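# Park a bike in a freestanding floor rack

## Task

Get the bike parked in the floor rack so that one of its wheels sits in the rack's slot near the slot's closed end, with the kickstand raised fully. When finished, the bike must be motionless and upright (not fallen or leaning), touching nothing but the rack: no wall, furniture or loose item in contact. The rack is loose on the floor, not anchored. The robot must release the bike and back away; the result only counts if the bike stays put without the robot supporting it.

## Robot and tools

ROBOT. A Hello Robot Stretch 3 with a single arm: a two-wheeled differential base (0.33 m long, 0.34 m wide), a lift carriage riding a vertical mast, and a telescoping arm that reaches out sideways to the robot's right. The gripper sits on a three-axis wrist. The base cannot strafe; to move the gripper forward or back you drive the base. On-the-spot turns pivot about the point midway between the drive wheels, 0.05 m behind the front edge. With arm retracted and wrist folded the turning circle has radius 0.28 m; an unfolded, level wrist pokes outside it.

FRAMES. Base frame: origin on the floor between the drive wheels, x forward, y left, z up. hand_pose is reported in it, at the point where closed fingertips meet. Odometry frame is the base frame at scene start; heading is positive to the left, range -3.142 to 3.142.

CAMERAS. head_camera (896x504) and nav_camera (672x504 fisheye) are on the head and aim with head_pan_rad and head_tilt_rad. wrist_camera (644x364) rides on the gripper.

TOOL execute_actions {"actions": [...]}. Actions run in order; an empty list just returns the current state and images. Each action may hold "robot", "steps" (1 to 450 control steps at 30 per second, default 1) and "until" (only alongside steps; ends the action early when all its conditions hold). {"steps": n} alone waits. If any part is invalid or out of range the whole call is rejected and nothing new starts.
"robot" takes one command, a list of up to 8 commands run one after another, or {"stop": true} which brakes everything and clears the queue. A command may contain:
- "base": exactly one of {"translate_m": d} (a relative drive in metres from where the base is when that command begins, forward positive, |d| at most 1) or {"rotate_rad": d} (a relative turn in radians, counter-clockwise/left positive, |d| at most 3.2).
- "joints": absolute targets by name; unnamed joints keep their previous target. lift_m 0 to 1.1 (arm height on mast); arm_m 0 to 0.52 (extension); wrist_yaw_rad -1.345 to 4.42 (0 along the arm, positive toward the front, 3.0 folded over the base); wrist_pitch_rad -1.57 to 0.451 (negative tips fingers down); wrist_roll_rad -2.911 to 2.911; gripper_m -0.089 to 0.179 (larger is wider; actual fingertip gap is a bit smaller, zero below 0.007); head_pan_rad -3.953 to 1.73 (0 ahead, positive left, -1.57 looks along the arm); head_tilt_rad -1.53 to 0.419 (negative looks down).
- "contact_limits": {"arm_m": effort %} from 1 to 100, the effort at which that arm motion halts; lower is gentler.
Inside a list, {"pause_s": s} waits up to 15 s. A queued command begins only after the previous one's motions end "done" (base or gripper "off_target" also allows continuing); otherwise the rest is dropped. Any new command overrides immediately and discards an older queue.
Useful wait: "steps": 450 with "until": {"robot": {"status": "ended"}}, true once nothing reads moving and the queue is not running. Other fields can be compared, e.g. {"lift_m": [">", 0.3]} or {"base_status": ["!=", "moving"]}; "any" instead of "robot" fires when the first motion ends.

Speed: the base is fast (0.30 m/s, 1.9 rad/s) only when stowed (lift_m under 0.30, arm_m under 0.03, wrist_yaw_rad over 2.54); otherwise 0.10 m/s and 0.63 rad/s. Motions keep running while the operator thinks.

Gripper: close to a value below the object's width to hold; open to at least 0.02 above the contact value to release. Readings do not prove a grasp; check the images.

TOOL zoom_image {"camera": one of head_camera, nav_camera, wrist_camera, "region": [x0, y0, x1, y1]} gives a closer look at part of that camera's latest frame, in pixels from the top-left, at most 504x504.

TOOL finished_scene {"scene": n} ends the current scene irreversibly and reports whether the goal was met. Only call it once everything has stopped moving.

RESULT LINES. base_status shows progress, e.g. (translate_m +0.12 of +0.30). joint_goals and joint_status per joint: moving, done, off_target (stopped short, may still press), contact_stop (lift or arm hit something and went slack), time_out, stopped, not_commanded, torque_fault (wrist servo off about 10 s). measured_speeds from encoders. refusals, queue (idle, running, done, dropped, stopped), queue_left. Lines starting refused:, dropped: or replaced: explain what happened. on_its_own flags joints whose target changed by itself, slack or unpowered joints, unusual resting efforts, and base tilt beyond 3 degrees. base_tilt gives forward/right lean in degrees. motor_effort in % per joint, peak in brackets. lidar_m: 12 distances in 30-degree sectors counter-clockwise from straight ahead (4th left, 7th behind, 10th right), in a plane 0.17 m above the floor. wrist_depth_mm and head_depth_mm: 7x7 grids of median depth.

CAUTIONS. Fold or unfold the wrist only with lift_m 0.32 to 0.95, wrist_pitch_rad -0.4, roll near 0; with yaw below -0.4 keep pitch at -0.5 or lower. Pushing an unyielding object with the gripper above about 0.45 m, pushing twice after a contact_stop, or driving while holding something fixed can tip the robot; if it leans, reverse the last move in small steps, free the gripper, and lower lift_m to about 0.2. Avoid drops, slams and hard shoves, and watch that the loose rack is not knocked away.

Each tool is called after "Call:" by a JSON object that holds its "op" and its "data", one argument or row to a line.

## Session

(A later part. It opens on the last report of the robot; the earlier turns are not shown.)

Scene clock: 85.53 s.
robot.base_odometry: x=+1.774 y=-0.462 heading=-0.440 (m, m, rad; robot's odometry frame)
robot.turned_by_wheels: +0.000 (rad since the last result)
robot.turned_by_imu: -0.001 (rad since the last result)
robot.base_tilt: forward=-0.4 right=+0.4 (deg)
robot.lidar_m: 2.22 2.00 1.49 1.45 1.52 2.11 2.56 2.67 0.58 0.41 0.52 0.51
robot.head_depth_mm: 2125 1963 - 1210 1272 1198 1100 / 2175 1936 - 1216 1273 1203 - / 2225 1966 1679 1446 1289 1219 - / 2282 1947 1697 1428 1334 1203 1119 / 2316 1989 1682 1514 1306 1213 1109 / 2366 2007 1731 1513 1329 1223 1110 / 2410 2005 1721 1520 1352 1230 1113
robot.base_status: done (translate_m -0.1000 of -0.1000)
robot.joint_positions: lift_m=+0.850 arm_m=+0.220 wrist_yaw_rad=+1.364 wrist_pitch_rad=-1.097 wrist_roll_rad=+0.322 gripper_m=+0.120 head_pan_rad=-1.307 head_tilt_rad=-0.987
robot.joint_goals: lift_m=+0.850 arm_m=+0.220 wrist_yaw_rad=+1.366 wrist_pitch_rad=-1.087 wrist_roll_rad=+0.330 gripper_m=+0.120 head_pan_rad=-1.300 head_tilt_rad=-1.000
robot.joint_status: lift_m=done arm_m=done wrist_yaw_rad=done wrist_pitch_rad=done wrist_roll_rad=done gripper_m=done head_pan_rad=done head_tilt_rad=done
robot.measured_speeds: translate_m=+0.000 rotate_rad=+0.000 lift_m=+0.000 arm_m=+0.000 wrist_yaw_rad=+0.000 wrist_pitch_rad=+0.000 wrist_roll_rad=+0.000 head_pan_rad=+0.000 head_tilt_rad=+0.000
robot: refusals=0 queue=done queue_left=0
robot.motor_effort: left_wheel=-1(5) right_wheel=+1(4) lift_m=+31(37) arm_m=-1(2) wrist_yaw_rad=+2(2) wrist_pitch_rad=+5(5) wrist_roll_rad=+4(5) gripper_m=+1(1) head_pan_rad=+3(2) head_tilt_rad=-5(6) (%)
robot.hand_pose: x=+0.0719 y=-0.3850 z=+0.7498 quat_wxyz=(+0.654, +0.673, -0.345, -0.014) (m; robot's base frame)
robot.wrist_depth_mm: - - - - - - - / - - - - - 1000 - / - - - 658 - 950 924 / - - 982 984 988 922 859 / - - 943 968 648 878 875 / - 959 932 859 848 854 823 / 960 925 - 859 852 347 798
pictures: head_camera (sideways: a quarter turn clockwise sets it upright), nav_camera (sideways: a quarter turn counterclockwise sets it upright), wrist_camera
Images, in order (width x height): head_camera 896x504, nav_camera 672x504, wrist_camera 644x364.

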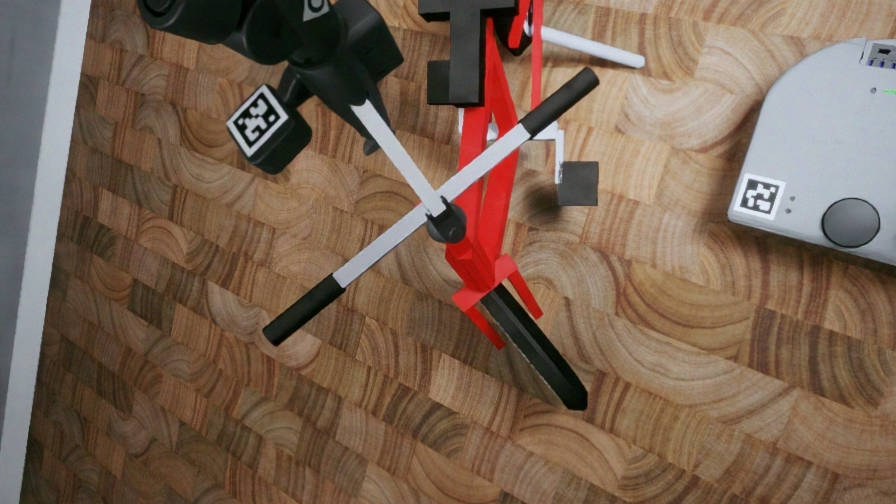

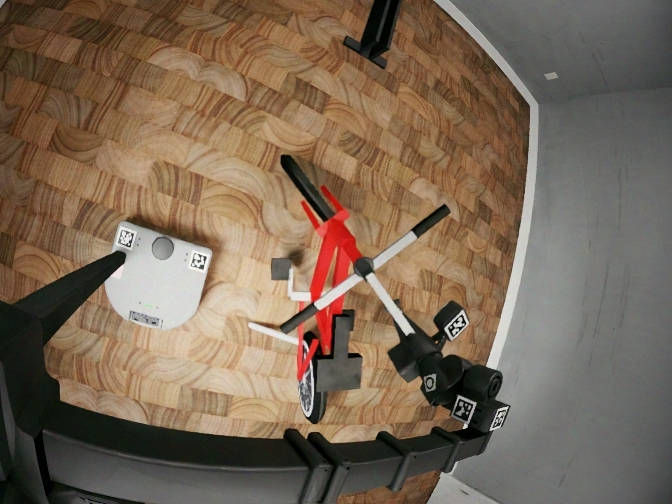

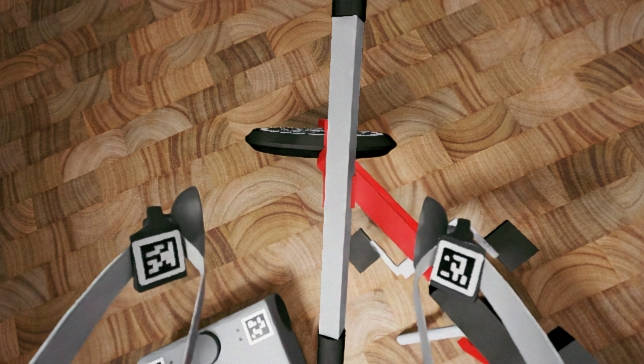

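Call:
{"op": "execute_actions", "data": {
  "actions": [
    {"robot": {"base": {"translate_m": -0.015}, "joints": {"lift_m": 0.775}}, "steps": 200, "until": {"robot": {"status": "ended"}}}
  ]
}}

Scene clock: 87.20 s.
robot.base_odometry: x=+1.761 y=-0.455 heading=-0.440 (m, m, rad; robot's odometry frame)
robot.turned_by_wheels: +0.000 (rad since the last result)
robot.turned_by_imu: +0.000 (rad since the last result)
robot.base_tilt: forward=-0.4 right=+0.4 (deg)
robot.lidar_m: 2.24 2.00 1.50 1.45 1.51 2.12 2.54 2.65 0.58 0.41 0.53 0.52
robot.head_depth_mm: 2113 1915 - 850 1263 1194 1102 / 2182 1942 1734 925 1287 1195 - / 2216 1943 1720 1443 1298 1221 - / 2273 1969 1690 971 1338 1211 1116 / 2336 1983 1649 1509 1328 1220 1106 / 2382 1990 1712 1510 1329 1222 1114 / 2389 2012 1726 1518 1360 1220 1117
robot.base_status: done (translate_m -0.0150 of -0.0150)
robot.joint_positions: lift_m=+0.775 arm_m=+0.220 wrist_yaw_rad=+1.364 wrist_pitch_rad=-1.097 wrist_roll_rad=+0.322 gripper_m=+0.120 head_pan_rad=-1.307 head_tilt_rad=-0.987
robot.joint_goals: lift_m=+0.775 arm_m=+0.220 wrist_yaw_rad=+1.366 wrist_pitch_rad=-1.087 wrist_roll_rad=+0.330 gripper_m=+0.120 head_pan_rad=-1.300 head_tilt_rad=-1.000
robot.joint_status: lift_m=done arm_m=done wrist_yaw_rad=done wrist_pitch_rad=done wrist_roll_rad=done gripper_m=done head_pan_rad=done head_tilt_rad=done
robot.measured_speeds: translate_m=+0.000 rotate_rad=+0.000 lift_m=+0.000 arm_m=+0.000 wrist_yaw_rad=+0.000 wrist_pitch_rad=+0.000 wrist_roll_rad=+0.000 head_pan_rad=+0.000 head_tilt_rad=+0.000
robot: refusals=0 queue=done queue_left=0
robot.motor_effort: left_wheel=-1(4) right_wheel=+1(3) lift_m=+33(28) arm_m=-1(1) wrist_yaw_rad=+2(2) wrist_pitch_rad=+5(5) wrist_roll_rad=+4(4) gripper_m=+1(1) head_pan_rad=+3(3) head_tilt_rad=-6(6) (%)
robot.hand_pose: x=+0.0720 y=-0.3850 z=+0.6748 quat_wxyz=(+0.654, +0.673, -0.345, -0.014) (m; robot's base frame)
robot.wrist_depth_mm: - - - 183 996 963 911 / - - - 958 966 925 868 / - 994 987 343 928 906 894 / 970 904 915 343 885 841 833 / 945 924 894 697 664 602 803 / 892 863 859 799 806 791 769 / 861 819 - 770 783 331 494
pictures: head_camera (sideways: a quarter turn clockwise sets it upright), nav_camera (sideways: a quarter turn counterclockwise sets it upright), wrist_camera
Images, in order (width x height): head_camera 896x504, nav_camera 672x504, wrist_camera 644x364.

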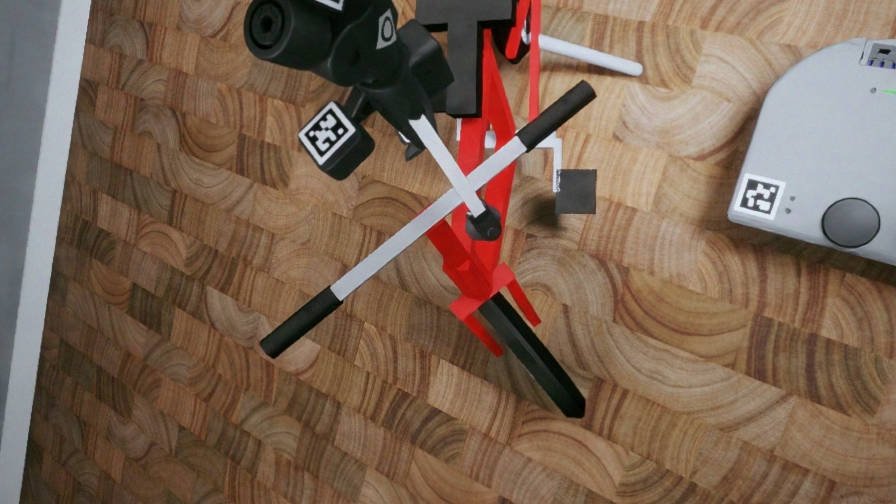

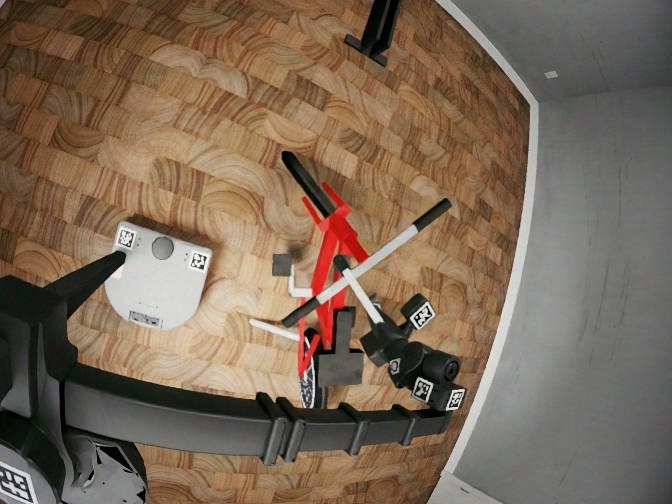

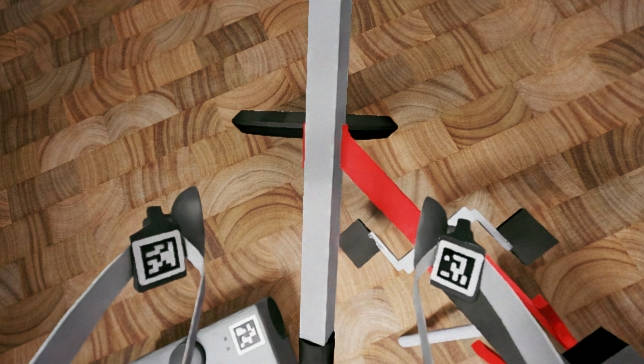

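Call:
{"op": "zoom_image", "data": {
  "camera": "wrist_camera",
  "region": [160, 90, 480, 290]
}}

Region (160, 90, 480, 290) of wrist_camera's 644x364 image, scaled by 1.575; it fills the top 315 rows of this view, and the rest is white.

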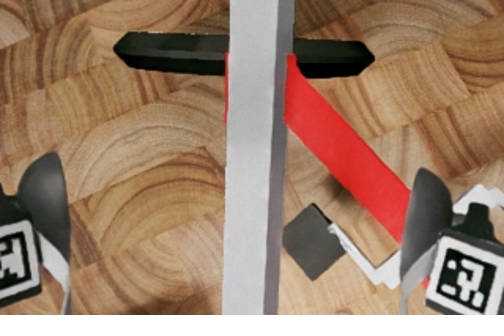

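Call:
{"op": "execute_actions", "data": {
  "actions": [
    {"robot": {"base": {"translate_m": 0.008}, "joints": {"lift_m": 0.746, "arm_m": 0.228}}, "steps": 200, "until": {"robot": {"status": "ended"}}},
    {"robot": {"joints": {"gripper_m": 0.05}}, "steps": 100, "until": {"robot": {"status": "ended"}}}
  ]
}}

Scene clock: 91.13 s.
robot.base_odometry: x=+1.768 y=-0.459 heading=-0.440 (m, m, rad; robot's odometry frame)
robot.turned_by_wheels: +0.000 (rad since the last result)
robot.turned_by_imu: -0.001 (rad since the last result)
robot.base_tilt: forward=-0.4 right=+0.5 (deg)
robot.lidar_m: 2.22 2.00 1.50 1.45 1.51 2.11 2.55 2.65 0.58 0.41 0.52 0.51
robot.head_depth_mm: 2140 1917 - 871 1267 1203 1100 / 2160 1944 1714 916 1282 1193 - / 2208 1950 1720 1462 1277 1233 - / 2291 1975 1698 995 1340 1204 1118 / 2317 1978 1642 1494 1327 1216 1102 / 2360 1990 1732 1514 1331 1224 1107 / 2422 2006 1721 1514 1357 1229 1117
robot.base_status: done (translate_m +0.0080 of +0.0080)
robot.joint_positions: lift_m=+0.746 arm_m=+0.228 wrist_yaw_rad=+1.364 wrist_pitch_rad=-1.097 wrist_roll_rad=+0.322 gripper_m=+0.050 head_pan_rad=-1.307 head_tilt_rad=-0.987
robot.joint_goals: lift_m=+0.746 arm_m=+0.228 wrist_yaw_rad=+1.366 wrist_pitch_rad=-1.087 wrist_roll_rad=+0.330 gripper_m=+0.050 head_pan_rad=-1.300 head_tilt_rad=-1.000
robot.joint_status: lift_m=done arm_m=done wrist_yaw_rad=done wrist_pitch_rad=done wrist_roll_rad=done gripper_m=done head_pan_rad=done head_tilt_rad=done
robot.measured_speeds: translate_m=+0.000 rotate_rad=+0.000 lift_m=+0.000 arm_m=+0.000 wrist_yaw_rad=+0.000 wrist_pitch_rad=+0.000 wrist_roll_rad=+0.000 head_pan_rad=+0.000 head_tilt_rad=+0.000
robot: refusals=0 queue=done queue_left=0
robot.motor_effort: left_wheel=-1(1) right_wheel=+1(4) lift_m=+32(37) arm_m=+2(3) wrist_yaw_rad=+1(2) wrist_pitch_rad=+5(5) wrist_roll_rad=+4(4) gripper_m=+1(77) head_pan_rad=+4(2) head_tilt_rad=-7(5) (%)
robot.hand_pose: x=+0.0720 y=-0.3926 z=+0.6458 quat_wxyz=(+0.654, +0.673, -0.345, -0.014) (m; robot's base frame)
robot.wrist_depth_mm: - - - 150 953 913 882 / - - 955 157 901 893 844 / 970 999 936 165 862 849 838 / 915 915 908 169 825 830 812 / 883 861 872 410 320 570 755 / 853 812 810 777 767 566 758 / 834 807 - 470 750 254 717
pictures: head_camera (sideways: a quarter turn clockwise sets it upright), nav_camera (sideways: a quarter turn counterclockwise sets it upright), wrist_camera
Images, in order (width x height): head_camera 896x504, nav_camera 672x504, wrist_camera 644x364.

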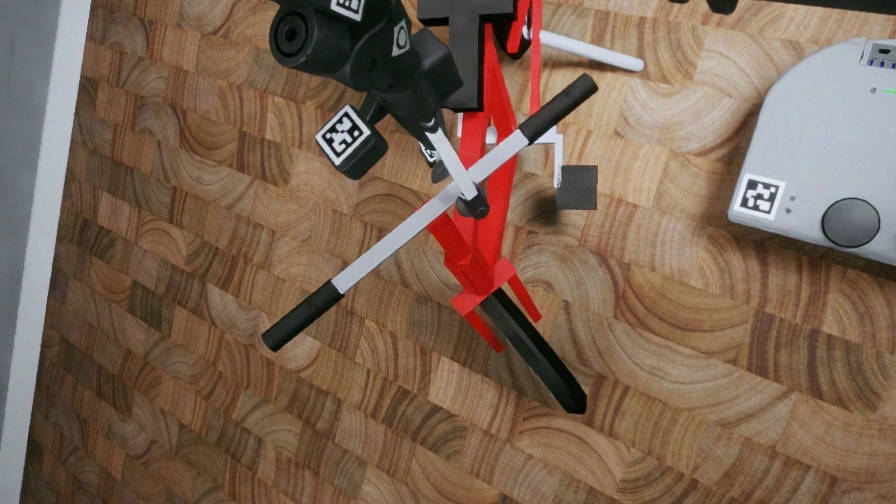

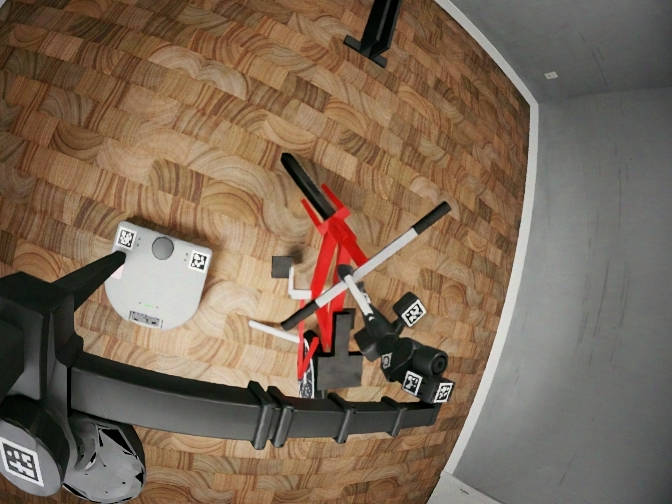

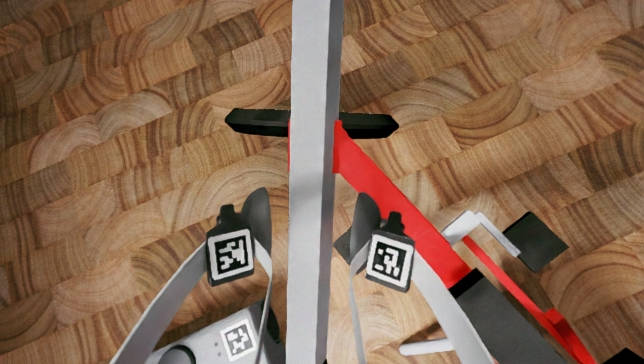

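Call:
{"op": "execute_actions", "data": {
  "actions": [
    {"robot": {"base": {"translate_m": 0.008}, "joints": {"lift_m": 0.726}}, "steps": 200, "until": {"robot": {"status": "ended"}}},
    {"robot": {"joints": {"gripper_m": -0.02}}, "steps": 100, "until": {"robot": {"status": "ended"}}}
  ]
}}

Scene clock: 94.20 s.
robot.base_odometry: x=+1.775 y=-0.462 heading=-0.440 (m, m, rad; robot's odometry frame)
robot.turned_by_wheels: +0.000 (rad since the last result)
robot.turned_by_imu: +0.000 (rad since the last result)
robot.base_tilt: forward=-0.4 right=+0.4 (deg)
robot.lidar_m: 2.22 2.01 1.49 1.45 1.51 2.11 2.56 2.67 0.58 0.41 0.52 0.51
robot.head_depth_mm: 2100 1917 1749 862 1258 1194 1099 / 2185 1941 1711 910 1268 1198 - / 2204 1941 1707 1443 1291 1224 - / 2274 1954 1695 1047 1336 1202 1118 / 2330 1976 1681 1509 1306 1218 1111 / 2379 1983 1710 1515 1331 1225 1112 / 2394 1993 1740 1522 1362 1228 1111
robot.base_status: done (translate_m +0.0080 of +0.0080)
robot.joint_positions: lift_m=+0.726 arm_m=+0.228 wrist_yaw_rad=+1.364 wrist_pitch_rad=-1.096 wrist_roll_rad=+0.322 gripper_m=-0.019 head_pan_rad=-1.307 head_tilt_rad=-0.987
robot.joint_goals: lift_m=+0.726 arm_m=+0.228 wrist_yaw_rad=+1.366 wrist_pitch_rad=-1.087 wrist_roll_rad=+0.330 gripper_m=-0.020 head_pan_rad=-1.300 head_tilt_rad=-1.000
robot.joint_status: lift_m=done arm_m=done wrist_yaw_rad=done wrist_pitch_rad=done wrist_roll_rad=done gripper_m=done head_pan_rad=done head_tilt_rad=done
robot.measured_speeds: translate_m=+0.000 rotate_rad=+0.000 lift_m=+0.000 arm_m=+0.000 wrist_yaw_rad=+0.000 wrist_pitch_rad=+0.000 wrist_roll_rad=+0.000 head_pan_rad=+0.000 head_tilt_rad=+0.000
robot: refusals=0 queue=done queue_left=0
robot.motor_effort: left_wheel=+0(2) right_wheel=-4(6) lift_m=+41(47) arm_m=+1(2) wrist_yaw_rad=+2(2) wrist_pitch_rad=+5(5) wrist_roll_rad=+4(4) gripper_m=-17(95) head_pan_rad=+3(3) head_tilt_rad=-5(6) (%)
robot.hand_pose: x=+0.0721 y=-0.3926 z=+0.6256 quat_wxyz=(+0.654, +0.673, -0.345, -0.014) (m; robot's base frame)
robot.wrist_depth_mm: - - 987 127 923 863 897 / - - 944 132 880 850 846 / 956 927 892 138 852 809 792 / 919 906 871 142 820 778 777 / 892 846 837 144 295 558 731 / 843 826 787 152 583 532 731 / 825 790 - 159 744 236 693
pictures: head_camera (sideways: a quarter turn clockwise sets it upright), nav_camera (sideways: a quarter turn counterclockwise sets it upright), wrist_camera
Images, in order (width x height): head_camera 896x504, nav_camera 672x504, wrist_camera 644x364.

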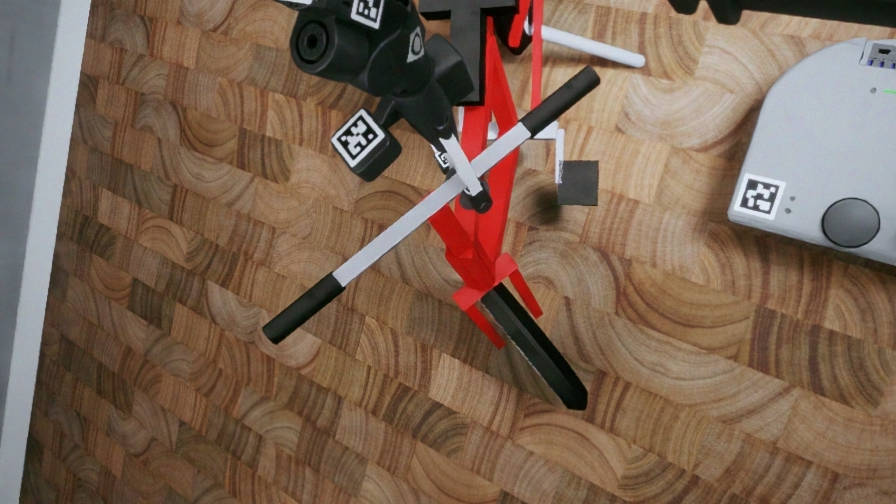

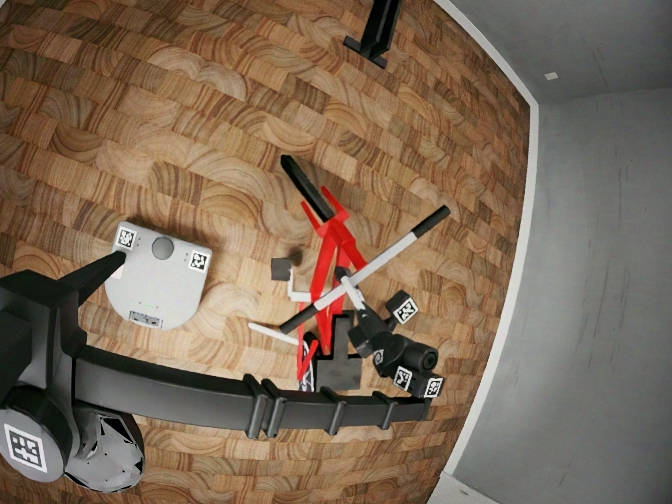

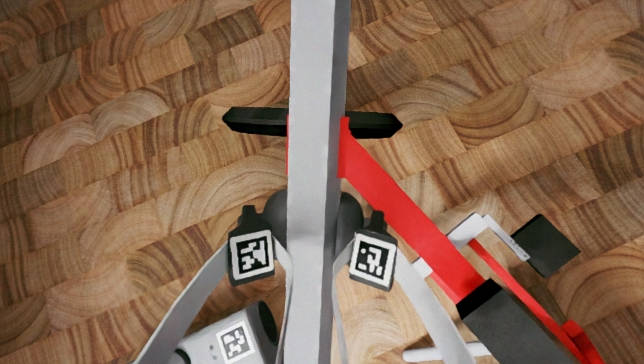

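Call:
{"op": "execute_actions", "data": {
  "actions": [
    {"robot": [{"joints": {"arm_m": 0.245}}, {"base": {"translate_m": 0.01}, "joints": {"arm_m": 0.265, "lift_m": 0.733, "wrist_yaw_rad": 1.43, "wrist_pitch_rad": -1.105, "wrist_roll_rad": 0.40}}, {"joints": {"arm_m": 0.295, "lift_m": 0.740, "wrist_yaw_rad": 1.50, "wrist_pitch_rad": -1.12, "wrist_roll_rad": 0.475}}], "steps": 300, "until": {"robot": {"status": "ended"}}}
  ]
}}

Scene clock: 98.60 s.
robot.base_odometry: x=+1.784 y=-0.466 heading=-0.440 (m, m, rad; robot's odometry frame)
robot.turned_by_wheels: -0.001 (rad since the last result)
robot.turned_by_imu: -0.002 (rad since the last result)
robot.base_tilt: forward=-0.4 right=+0.4 (deg)
robot.lidar_m: 2.21 2.00 1.49 1.45 1.51 2.11 2.56 2.67 0.60 0.43 0.52 0.51
robot.head_depth_mm: 2116 1924 - 934 1272 1192 1105 / 2192 1944 1714 1087 1287 1198 - / 2205 1961 1679 1060 1308 1213 - / 2266 1944 1663 1432 1346 1214 1114 / 2317 1967 1703 1505 1321 1215 1109 / 2396 1988 1712 1505 1332 1217 1106 / 2393 2007 1735 1518 1351 1226 1112
robot.base_status: done (translate_m +0.0100 of +0.0100)
robot.joint_positions: lift_m=+0.733 arm_m=+0.265 wrist_yaw_rad=+1.435 wrist_pitch_rad=-1.195 wrist_roll_rad=+0.400 gripper_m=-0.019 head_pan_rad=-1.307 head_tilt_rad=-0.987
robot.joint_goals: lift_m=+0.733 arm_m=+0.265 wrist_yaw_rad=+1.430 wrist_pitch_rad=-1.105 wrist_roll_rad=+0.400 gripper_m=-0.020 head_pan_rad=-1.300 head_tilt_rad=-1.000
robot.joint_status: lift_m=done arm_m=done wrist_yaw_rad=done wrist_pitch_rad=off_target wrist_roll_rad=done gripper_m=done head_pan_rad=done head_tilt_rad=done
robot.measured_speeds: translate_m=+0.000 rotate_rad=+0.000 lift_m=+0.000 arm_m=+0.000 wrist_yaw_rad=+0.000 wrist_pitch_rad=+0.000 wrist_roll_rad=+0.000 head_pan_rad=+0.000 head_tilt_rad=+0.000
robot: refusals=0 queue=dropped queue_left=0
robot.on_its_own: wrist_pitch_rad is at rest, and its effort (+44) is outside its rest range (-20 to +32)
robot.motor_effort: left_wheel=-5(5) right_wheel=+15(15) lift_m=+46(55) arm_m=+3(4) wrist_yaw_rad=-3(7) wrist_pitch_rad=+44(46) wrist_roll_rad=+0(4) gripper_m=-16(18) head_pan_rad=+3(3) head_tilt_rad=-6(6) (%)
robot.hand_pose: x=+0.0494 y=-0.4194 z=+0.6241 quat_wxyz=(+0.653, +0.687, -0.314, -0.053) (m; robot's base frame)
robot.wrist_depth_mm: - 952 938 116 869 819 809 / 969 923 890 122 807 835 770 / 921 910 878 130 805 815 765 / 899 879 881 138 770 763 787 / 900 870 844 141 302 568 748 / 848 825 - 153 765 541 741 / 849 - - 169 749 243 708
pictures: head_camera (sideways: a quarter turn clockwise sets it upright), nav_camera (sideways: a quarter turn counterclockwise sets it upright), wrist_camera
dropped: robot: command 1 of its queue: wrist_pitch_rad: off_target
Images, in order (width x height): head_camera 896x504, nav_camera 672x504, wrist_camera 644x364.

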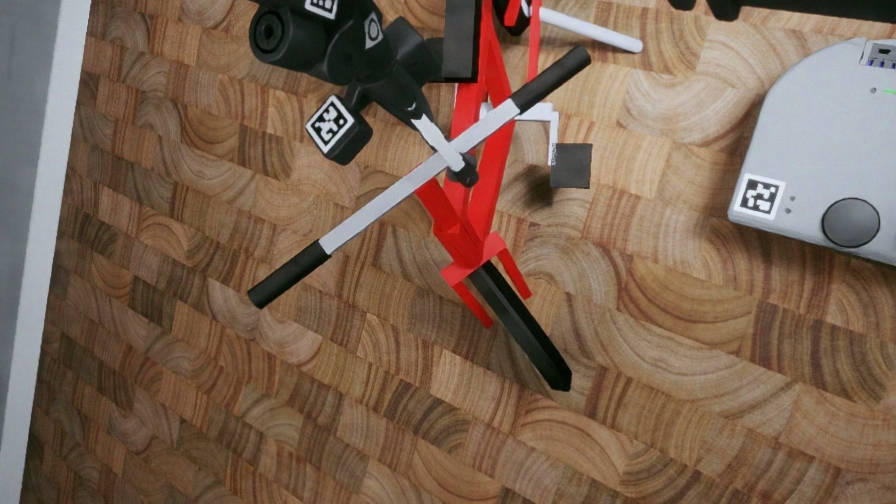

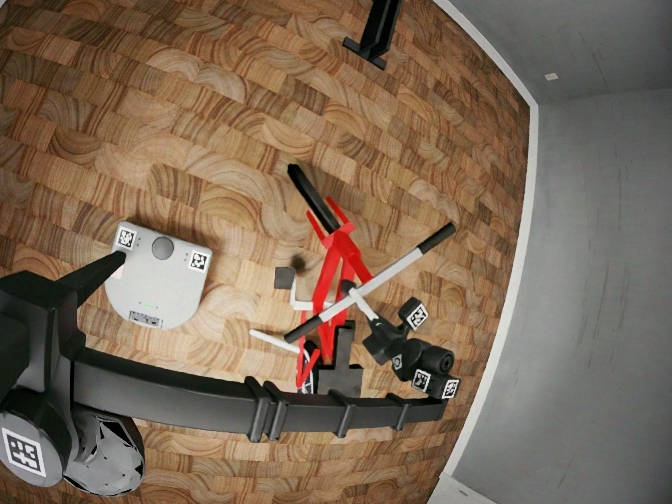

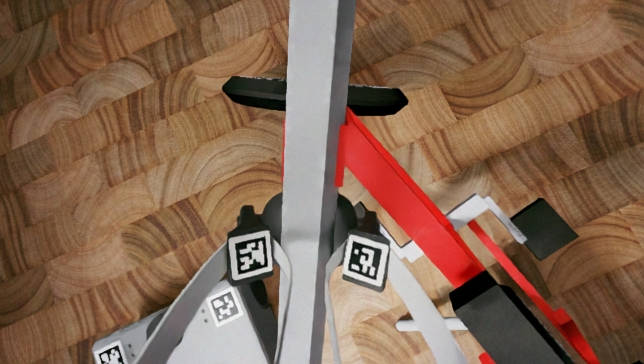

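Call:
{"op": "execute_actions", "data": {
  "actions": [
    {"robot": {"joints": {"wrist_pitch_rad": -1.19}}, "steps": 30, "until": {"robot": {"status": "ended"}}}
  ]
}}

Scene clock: 99.23 s.
robot.base_odometry: x=+1.784 y=-0.466 heading=-0.440 (m, m, rad; robot's odometry frame)
robot.turned_by_wheels: +0.000 (rad since the last result)
robot.turned_by_imu: +0.000 (rad since the last result)
robot.base_tilt: forward=-0.4 right=+0.4 (deg)
robot.lidar_m: 2.22 2.01 1.50 1.45 1.52 2.11 2.57 2.68 0.60 0.43 0.52 0.51
robot.head_depth_mm: 2120 1930 - 925 1282 1200 1100 / 2156 1930 1725 1068 1287 1203 - / 2221 1943 1693 1055 1308 1216 - / 2279 1969 1666 1421 1339 1209 1116 / 2332 1993 1711 1498 1326 1214 1105 / 2344 1978 1718 1510 1333 1217 1108 / 2393 2023 1706 1518 1364 1227 1116
robot.base_status: done (translate_m +0.0100 of +0.0100)
robot.joint_positions: lift_m=+0.733 arm_m=+0.265 wrist_yaw_rad=+1.435 wrist_pitch_rad=-1.208 wrist_roll_rad=+0.400 gripper_m=-0.019 head_pan_rad=-1.307 head_tilt_rad=-0.987
robot.joint_goals: lift_m=+0.733 arm_m=+0.265 wrist_yaw_rad=+1.430 wrist_pitch_rad=-1.190 wrist_roll_rad=+0.400 gripper_m=-0.020 head_pan_rad=-1.300 head_tilt_rad=-1.000
robot.joint_status: lift_m=done arm_m=done wrist_yaw_rad=done wrist_pitch_rad=done wrist_roll_rad=done gripper_m=done head_pan_rad=done head_tilt_rad=done
robot.measured_speeds: translate_m=+0.000 rotate_rad=+0.000 lift_m=+0.000 arm_m=+0.000 wrist_yaw_rad=+0.000 wrist_pitch_rad=+0.000 wrist_roll_rad=+0.000 head_pan_rad=+0.000 head_tilt_rad=+0.000
robot: refusals=0 queue=done queue_left=0
robot.motor_effort: left_wheel=-2(5) right_wheel=+4(14) lift_m=+45(46) arm_m=+3(4) wrist_yaw_rad=-4(4) wrist_pitch_rad=+9(44) wrist_roll_rad=+0(0) gripper_m=-17(16) head_pan_rad=+3(2) head_tilt_rad=-6(6) (%)
robot.hand_pose: x=+0.0462 y=-0.4190 z=+0.6232 quat_wxyz=(+0.654, +0.687, -0.310, -0.058) (m; robot's base frame)
robot.wrist_depth_mm: 943 919 921 115 842 841 814 / 943 925 873 121 817 814 784 / 935 856 884 130 811 790 771 / 911 857 859 136 781 793 758 / 869 841 837 141 302 761 742 / 851 867 - 154 769 544 724 / 828 - - 175 744 242 716
pictures: head_camera (sideways: a quarter turn clockwise sets it upright), nav_camera (sideways: a quarter turn counterclockwise sets it upright), wrist_camera
Images, in order (width x height): head_camera 896x504, nav_camera 672x504, wrist_camera 644x364.

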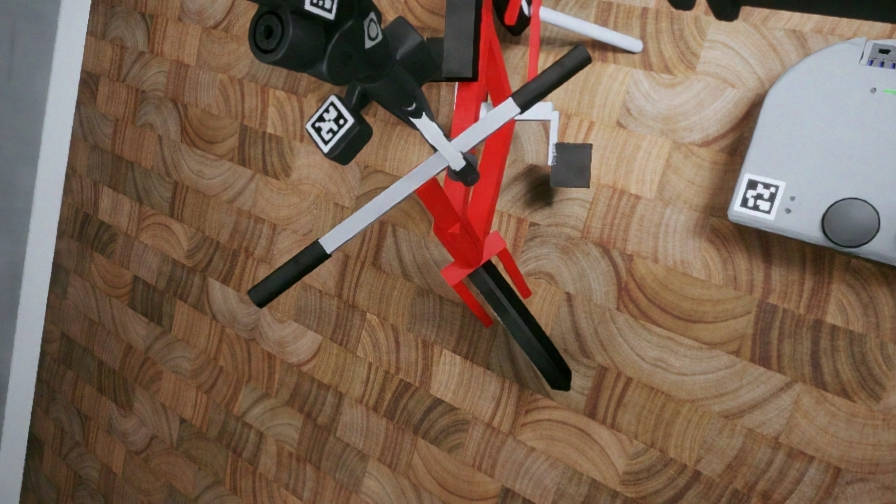

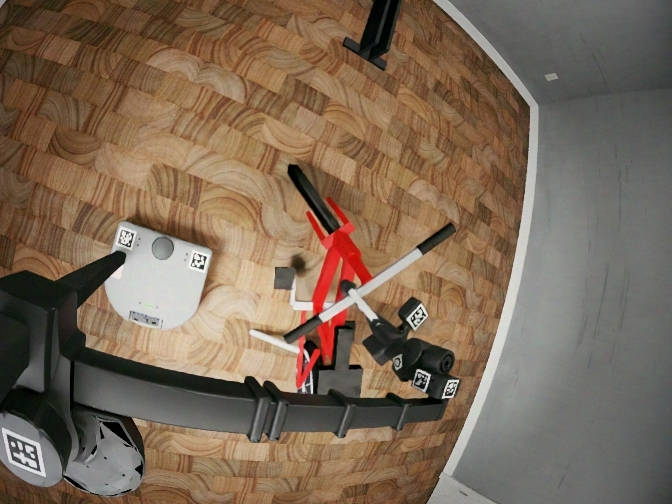

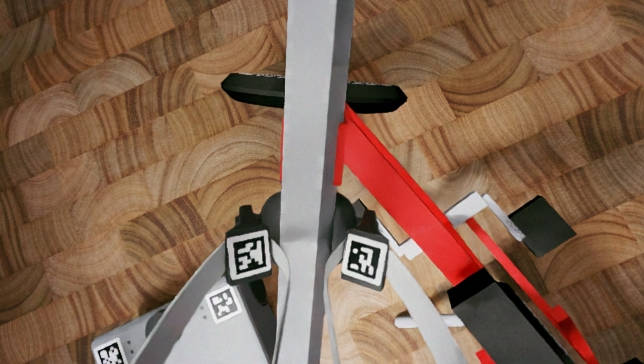

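Call:
{"op": "execute_actions", "data": {
  "actions": []
}}

Scene clock: 99.80 s.
robot.base_odometry: x=+1.784 y=-0.466 heading=-0.440 (m, m, rad; robot's odometry frame)
robot.turned_by_wheels: +0.000 (rad since the last result)
robot.turned_by_imu: +0.000 (rad since the last result)
robot.base_tilt: forward=-0.4 right=+0.5 (deg)
robot.lidar_m: 2.21 2.01 1.49 1.45 1.51 2.11 2.57 2.67 0.61 0.43 0.52 0.51
robot.head_depth_mm: 2117 1933 - 932 1278 1193 1107 / 2181 1950 1721 1067 1298 1197 - / 2223 1934 1691 1054 1307 1219 - / 2270 1963 1659 1426 1340 1209 1113 / 2333 1969 1699 1510 1321 1214 1108 / 2360 1987 1709 1521 1328 1221 1113 / 2377 2004 1747 1525 1350 1218 1112
robot.base_status: done (translate_m +0.0100 of +0.0100)
robot.joint_positions: lift_m=+0.733 arm_m=+0.265 wrist_yaw_rad=+1.435 wrist_pitch_rad=-1.208 wrist_roll_rad=+0.400 gripper_m=-0.019 head_pan_rad=-1.307 head_tilt_rad=-0.987
robot.joint_goals: lift_m=+0.733 arm_m=+0.265 wrist_yaw_rad=+1.430 wrist_pitch_rad=-1.190 wrist_roll_rad=+0.400 gripper_m=-0.020 head_pan_rad=-1.300 head_tilt_rad=-1.000
robot.joint_status: lift_m=done arm_m=done wrist_yaw_rad=done wrist_pitch_rad=done wrist_roll_rad=done gripper_m=done head_pan_rad=done head_tilt_rad=done
robot.measured_speeds: translate_m=+0.000 rotate_rad=+0.000 lift_m=+0.000 arm_m=+0.000 wrist_yaw_rad=+0.000 wrist_pitch_rad=+0.000 wrist_roll_rad=+0.000 head_pan_rad=+0.000 head_tilt_rad=+0.000
robot: refusals=0 queue=done queue_left=0
robot.motor_effort: left_wheel=-2(2) right_wheel=+4(4) lift_m=+45(45) arm_m=+3(3) wrist_yaw_rad=-4(4) wrist_pitch_rad=+9(9) wrist_roll_rad=+0(0) gripper_m=-15(16) head_pan_rad=+3(2) head_tilt_rad=-6(6) (%)
robot.hand_pose: x=+0.0462 y=-0.4190 z=+0.6232 quat_wxyz=(+0.654, +0.687, -0.310, -0.058) (m; robot's base frame)
robot.wrist_depth_mm: 967 943 891 115 863 851 797 / 920 899 906 122 838 836 768 / 908 893 895 130 822 795 771 / 880 871 854 136 807 762 750 / 863 850 832 141 306 751 739 / 842 848 - 155 789 552 739 / 853 - - 174 755 243 713
pictures: head_camera (sideways: a quarter turn clockwise sets it upright), nav_camera (sideways: a quarter turn counterclockwise sets it upright), wrist_camera
Images, in order (width x height): head_camera 896x504, nav_camera 672x504, wrist_camera 644x364.

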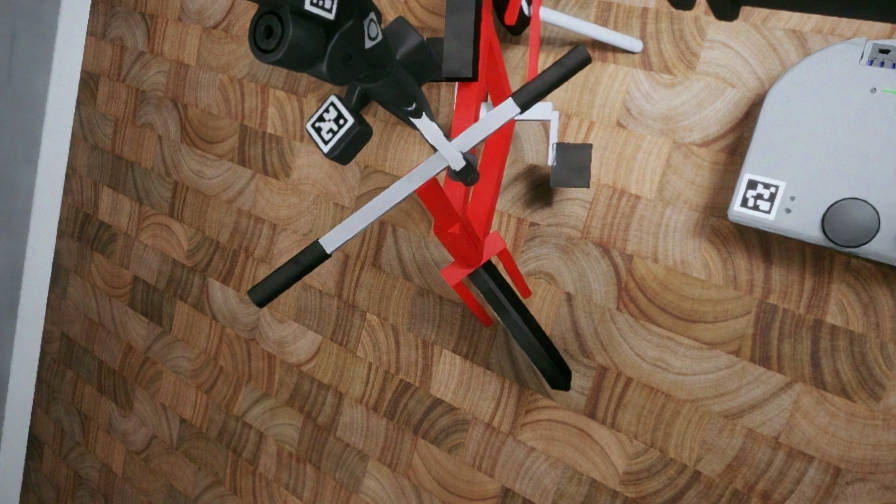

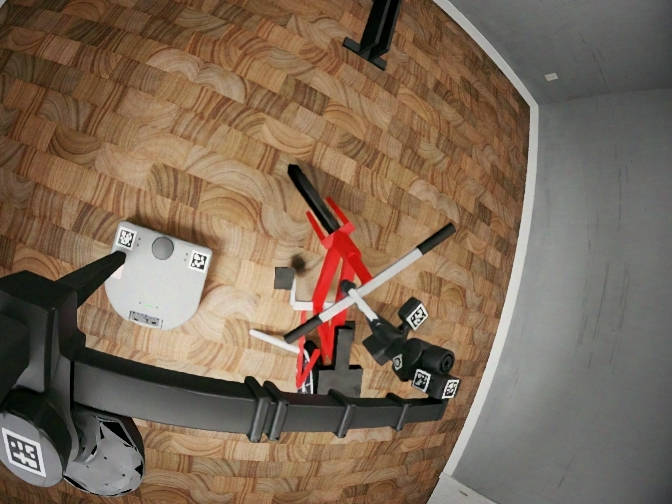

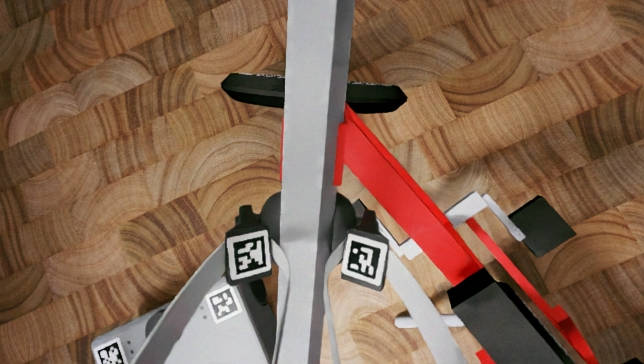

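Call:
{"op": "execute_actions", "data": {
  "actions": [
    {"robot": {"joints": {"wrist_roll_rad": 0.65, "lift_m": 0.737}}, "steps": 90, "until": {"robot": {"status": "ended"}}}
  ]
}}

Scene clock: 101.07 s.
robot.base_odometry: x=+1.784 y=-0.466 heading=-0.440 (m, m, rad; robot's odometry frame)
robot.turned_by_wheels: +0.000 (rad since the last result)
robot.turned_by_imu: +0.000 (rad since the last result)
robot.base_tilt: forward=-0.3 right=+0.4 (deg)
robot.lidar_m: 2.22 2.01 1.50 1.45 1.51 2.11 2.56 2.68 0.61 0.43 0.54 0.54
robot.head_depth_mm: 2113 1946 - 940 1282 1191 1104 / 2165 1940 1747 1135 1293 1204 - / 2219 1956 1679 1072 1305 1222 - / 2253 1965 1653 1412 1336 1209 1120 / 2335 1971 1707 1509 1326 1220 1111 / 2367 1992 1720 1509 1335 1216 1113 / 2425 2020 1728 1522 1356 1219 1116
robot.base_status: done (translate_m +0.0100 of +0.0100)
robot.joint_positions: lift_m=+0.737 arm_m=+0.265 wrist_yaw_rad=+1.436 wrist_pitch_rad=-1.223 wrist_roll_rad=+0.633 gripper_m=-0.019 head_pan_rad=-1.307 head_tilt_rad=-0.987
robot.joint_goals: lift_m=+0.737 arm_m=+0.265 wrist_yaw_rad=+1.430 wrist_pitch_rad=-1.190 wrist_roll_rad=+0.650 gripper_m=-0.020 head_pan_rad=-1.300 head_tilt_rad=-1.000
robot.joint_status: lift_m=done arm_m=done wrist_yaw_rad=done wrist_pitch_rad=done wrist_roll_rad=done gripper_m=done head_pan_rad=done head_tilt_rad=done
robot.measured_speeds: translate_m=+0.000 rotate_rad=+0.000 lift_m=+0.000 arm_m=+0.000 wrist_yaw_rad=+0.000 wrist_pitch_rad=+0.000 wrist_roll_rad=+0.000 head_pan_rad=+0.000 head_tilt_rad=+0.000
robot: refusals=0 queue=done queue_left=0
robot.motor_effort: left_wheel=-1(3) right_wheel=+4(3) lift_m=+47(53) arm_m=+1(2) wrist_yaw_rad=-5(7) wrist_pitch_rad=+17(17) wrist_roll_rad=+10(14) gripper_m=-16(16) head_pan_rad=+2(3) head_tilt_rad=-6(6) (%)
robot.hand_pose: x=+0.0424 y=-0.4187 z=+0.6261 quat_wxyz=(+0.616, +0.676, -0.379, -0.143) (m; robot's base frame)
robot.wrist_depth_mm: - 948 910 114 814 763 750 / 986 931 900 121 781 774 741 / 981 958 884 129 796 759 726 / 991 904 852 138 291 559 727 / 935 927 858 142 774 302 708 / 951 877 836 156 763 246 341 / 930 887 - 171 767 749 231
pictures: head_camera (sideways: a quarter turn clockwise sets it upright), nav_camera (sideways: a quarter turn counterclockwise sets it upright), wrist_camera
Images, in order (width x height): head_camera 896x504, nav_camera 672x504, wrist_camera 644x364.

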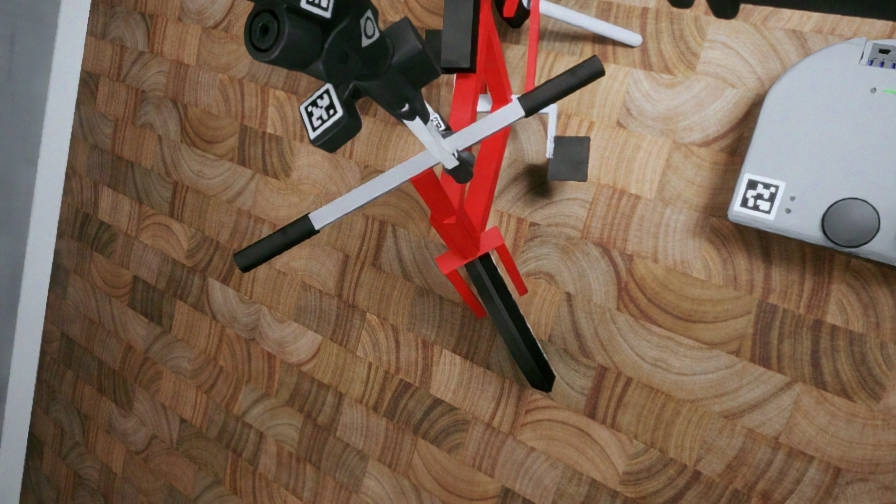

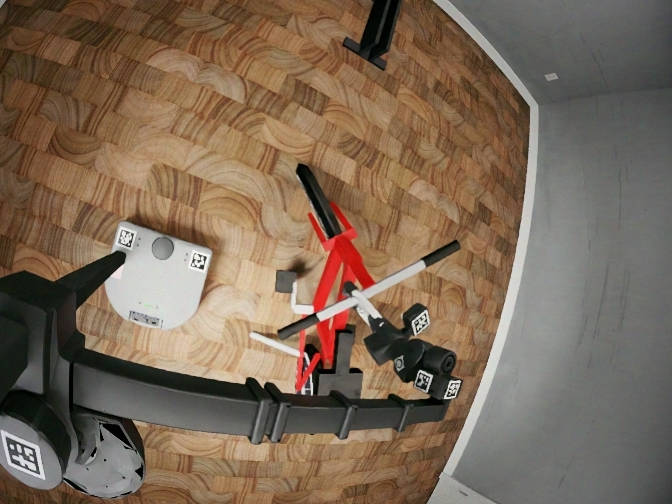

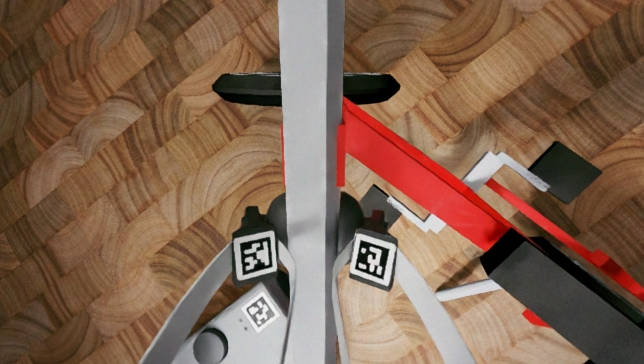

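Call:
{"op": "execute_actions", "data": {
  "actions": [
    {"robot": {"joints": {"wrist_roll_rad": 0.9}}, "steps": 90, "until": {"robot": {"status": "ended"}}}
  ]
}}

Scene clock: 101.90 s.
robot.base_odometry: x=+1.784 y=-0.466 heading=-0.440 (m, m, rad; robot's odometry frame)
robot.turned_by_wheels: +0.000 (rad since the last result)
robot.turned_by_imu: +0.000 (rad since the last result)
robot.base_tilt: forward=-0.4 right=+0.4 (deg)
robot.lidar_m: 2.21 2.00 1.49 1.45 1.52 2.11 2.57 2.68 0.61 0.43 0.54 0.57
robot.head_depth_mm: 2104 1922 - 942 1294 1194 1100 / 2182 1925 1746 1155 1285 1194 - / 2238 1938 1645 1039 1301 1221 - / 2265 1977 1671 1423 1336 1204 1118 / 2339 1987 1715 1505 1329 1216 1107 / 2357 1993 1720 1510 1331 1219 1115 / 2356 2009 1729 1519 1357 1228 1114
robot.base_status: done (translate_m +0.0100 of +0.0100)
robot.joint_positions: lift_m=+0.737 arm_m=+0.265 wrist_yaw_rad=+1.440 wrist_pitch_rad=-1.215 wrist_roll_rad=+0.870 gripper_m=-0.019 head_pan_rad=-1.307 head_tilt_rad=-0.987
robot.joint_goals: lift_m=+0.737 arm_m=+0.265 wrist_yaw_rad=+1.430 wrist_pitch_rad=-1.190 wrist_roll_rad=+0.900 gripper_m=-0.020 head_pan_rad=-1.300 head_tilt_rad=-1.000
robot.joint_status: lift_m=done arm_m=done wrist_yaw_rad=done wrist_pitch_rad=done wrist_roll_rad=off_target gripper_m=done head_pan_rad=done head_tilt_rad=done
robot.measured_speeds: translate_m=+0.000 rotate_rad=+0.000 lift_m=+0.000 arm_m=+0.000 wrist_yaw_rad=+0.000 wrist_pitch_rad=+0.000 wrist_roll_rad=+0.000 head_pan_rad=+0.000 head_tilt_rad=+0.000
robot: refusals=0 queue=dropped queue_left=0
robot.motor_effort: left_wheel=-1(1) right_wheel=+0(3) lift_m=+46(48) arm_m=+2(2) wrist_yaw_rad=-8(8) wrist_pitch_rad=+12(16) wrist_roll_rad=+17(18) gripper_m=-16(16) head_pan_rad=+4(3) head_tilt_rad=-5(5) (%)
robot.hand_pose: x=+0.0445 y=-0.4186 z=+0.6267 quat_wxyz=(+0.566, +0.656, -0.450, -0.217) (m; robot's base frame)
robot.wrist_depth_mm: - 972 885 821 815 737 704 / - 974 904 399 778 735 689 / - 953 883 134 464 711 680 / - 968 910 137 611 294 674 / - 939 907 140 757 713 224 / - 947 887 156 770 725 661 / - 963 861 164 778 719 689
pictures: head_camera (sideways: a quarter turn clockwise sets it upright), nav_camera (sideways: a quarter turn counterclockwise sets it upright), wrist_camera
Images, in order (width x height): head_camera 896x504, nav_camera 672x504, wrist_camera 644x364.

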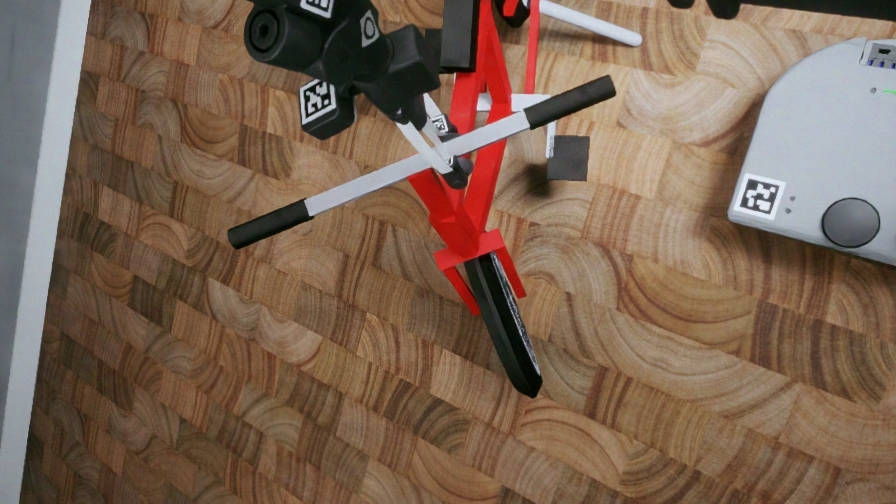

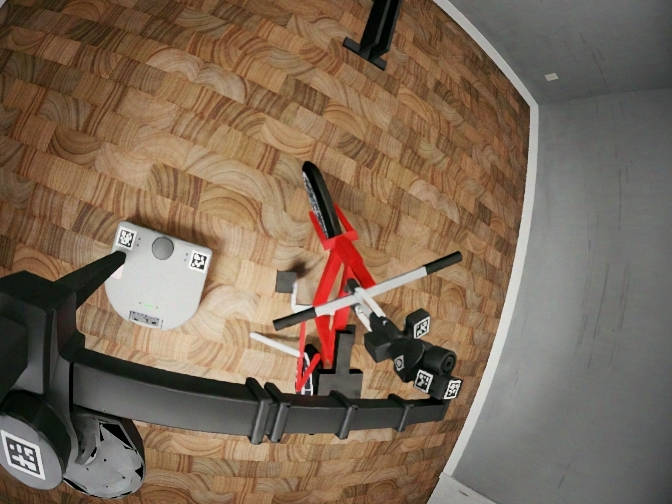

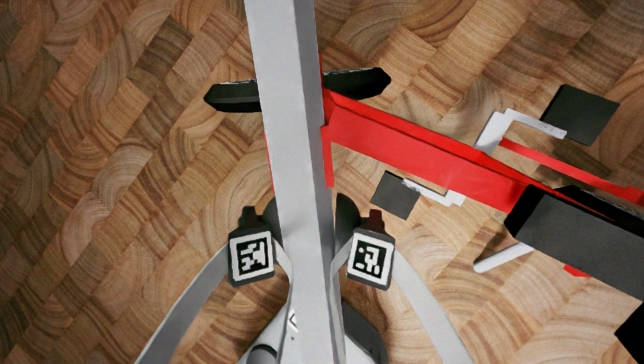

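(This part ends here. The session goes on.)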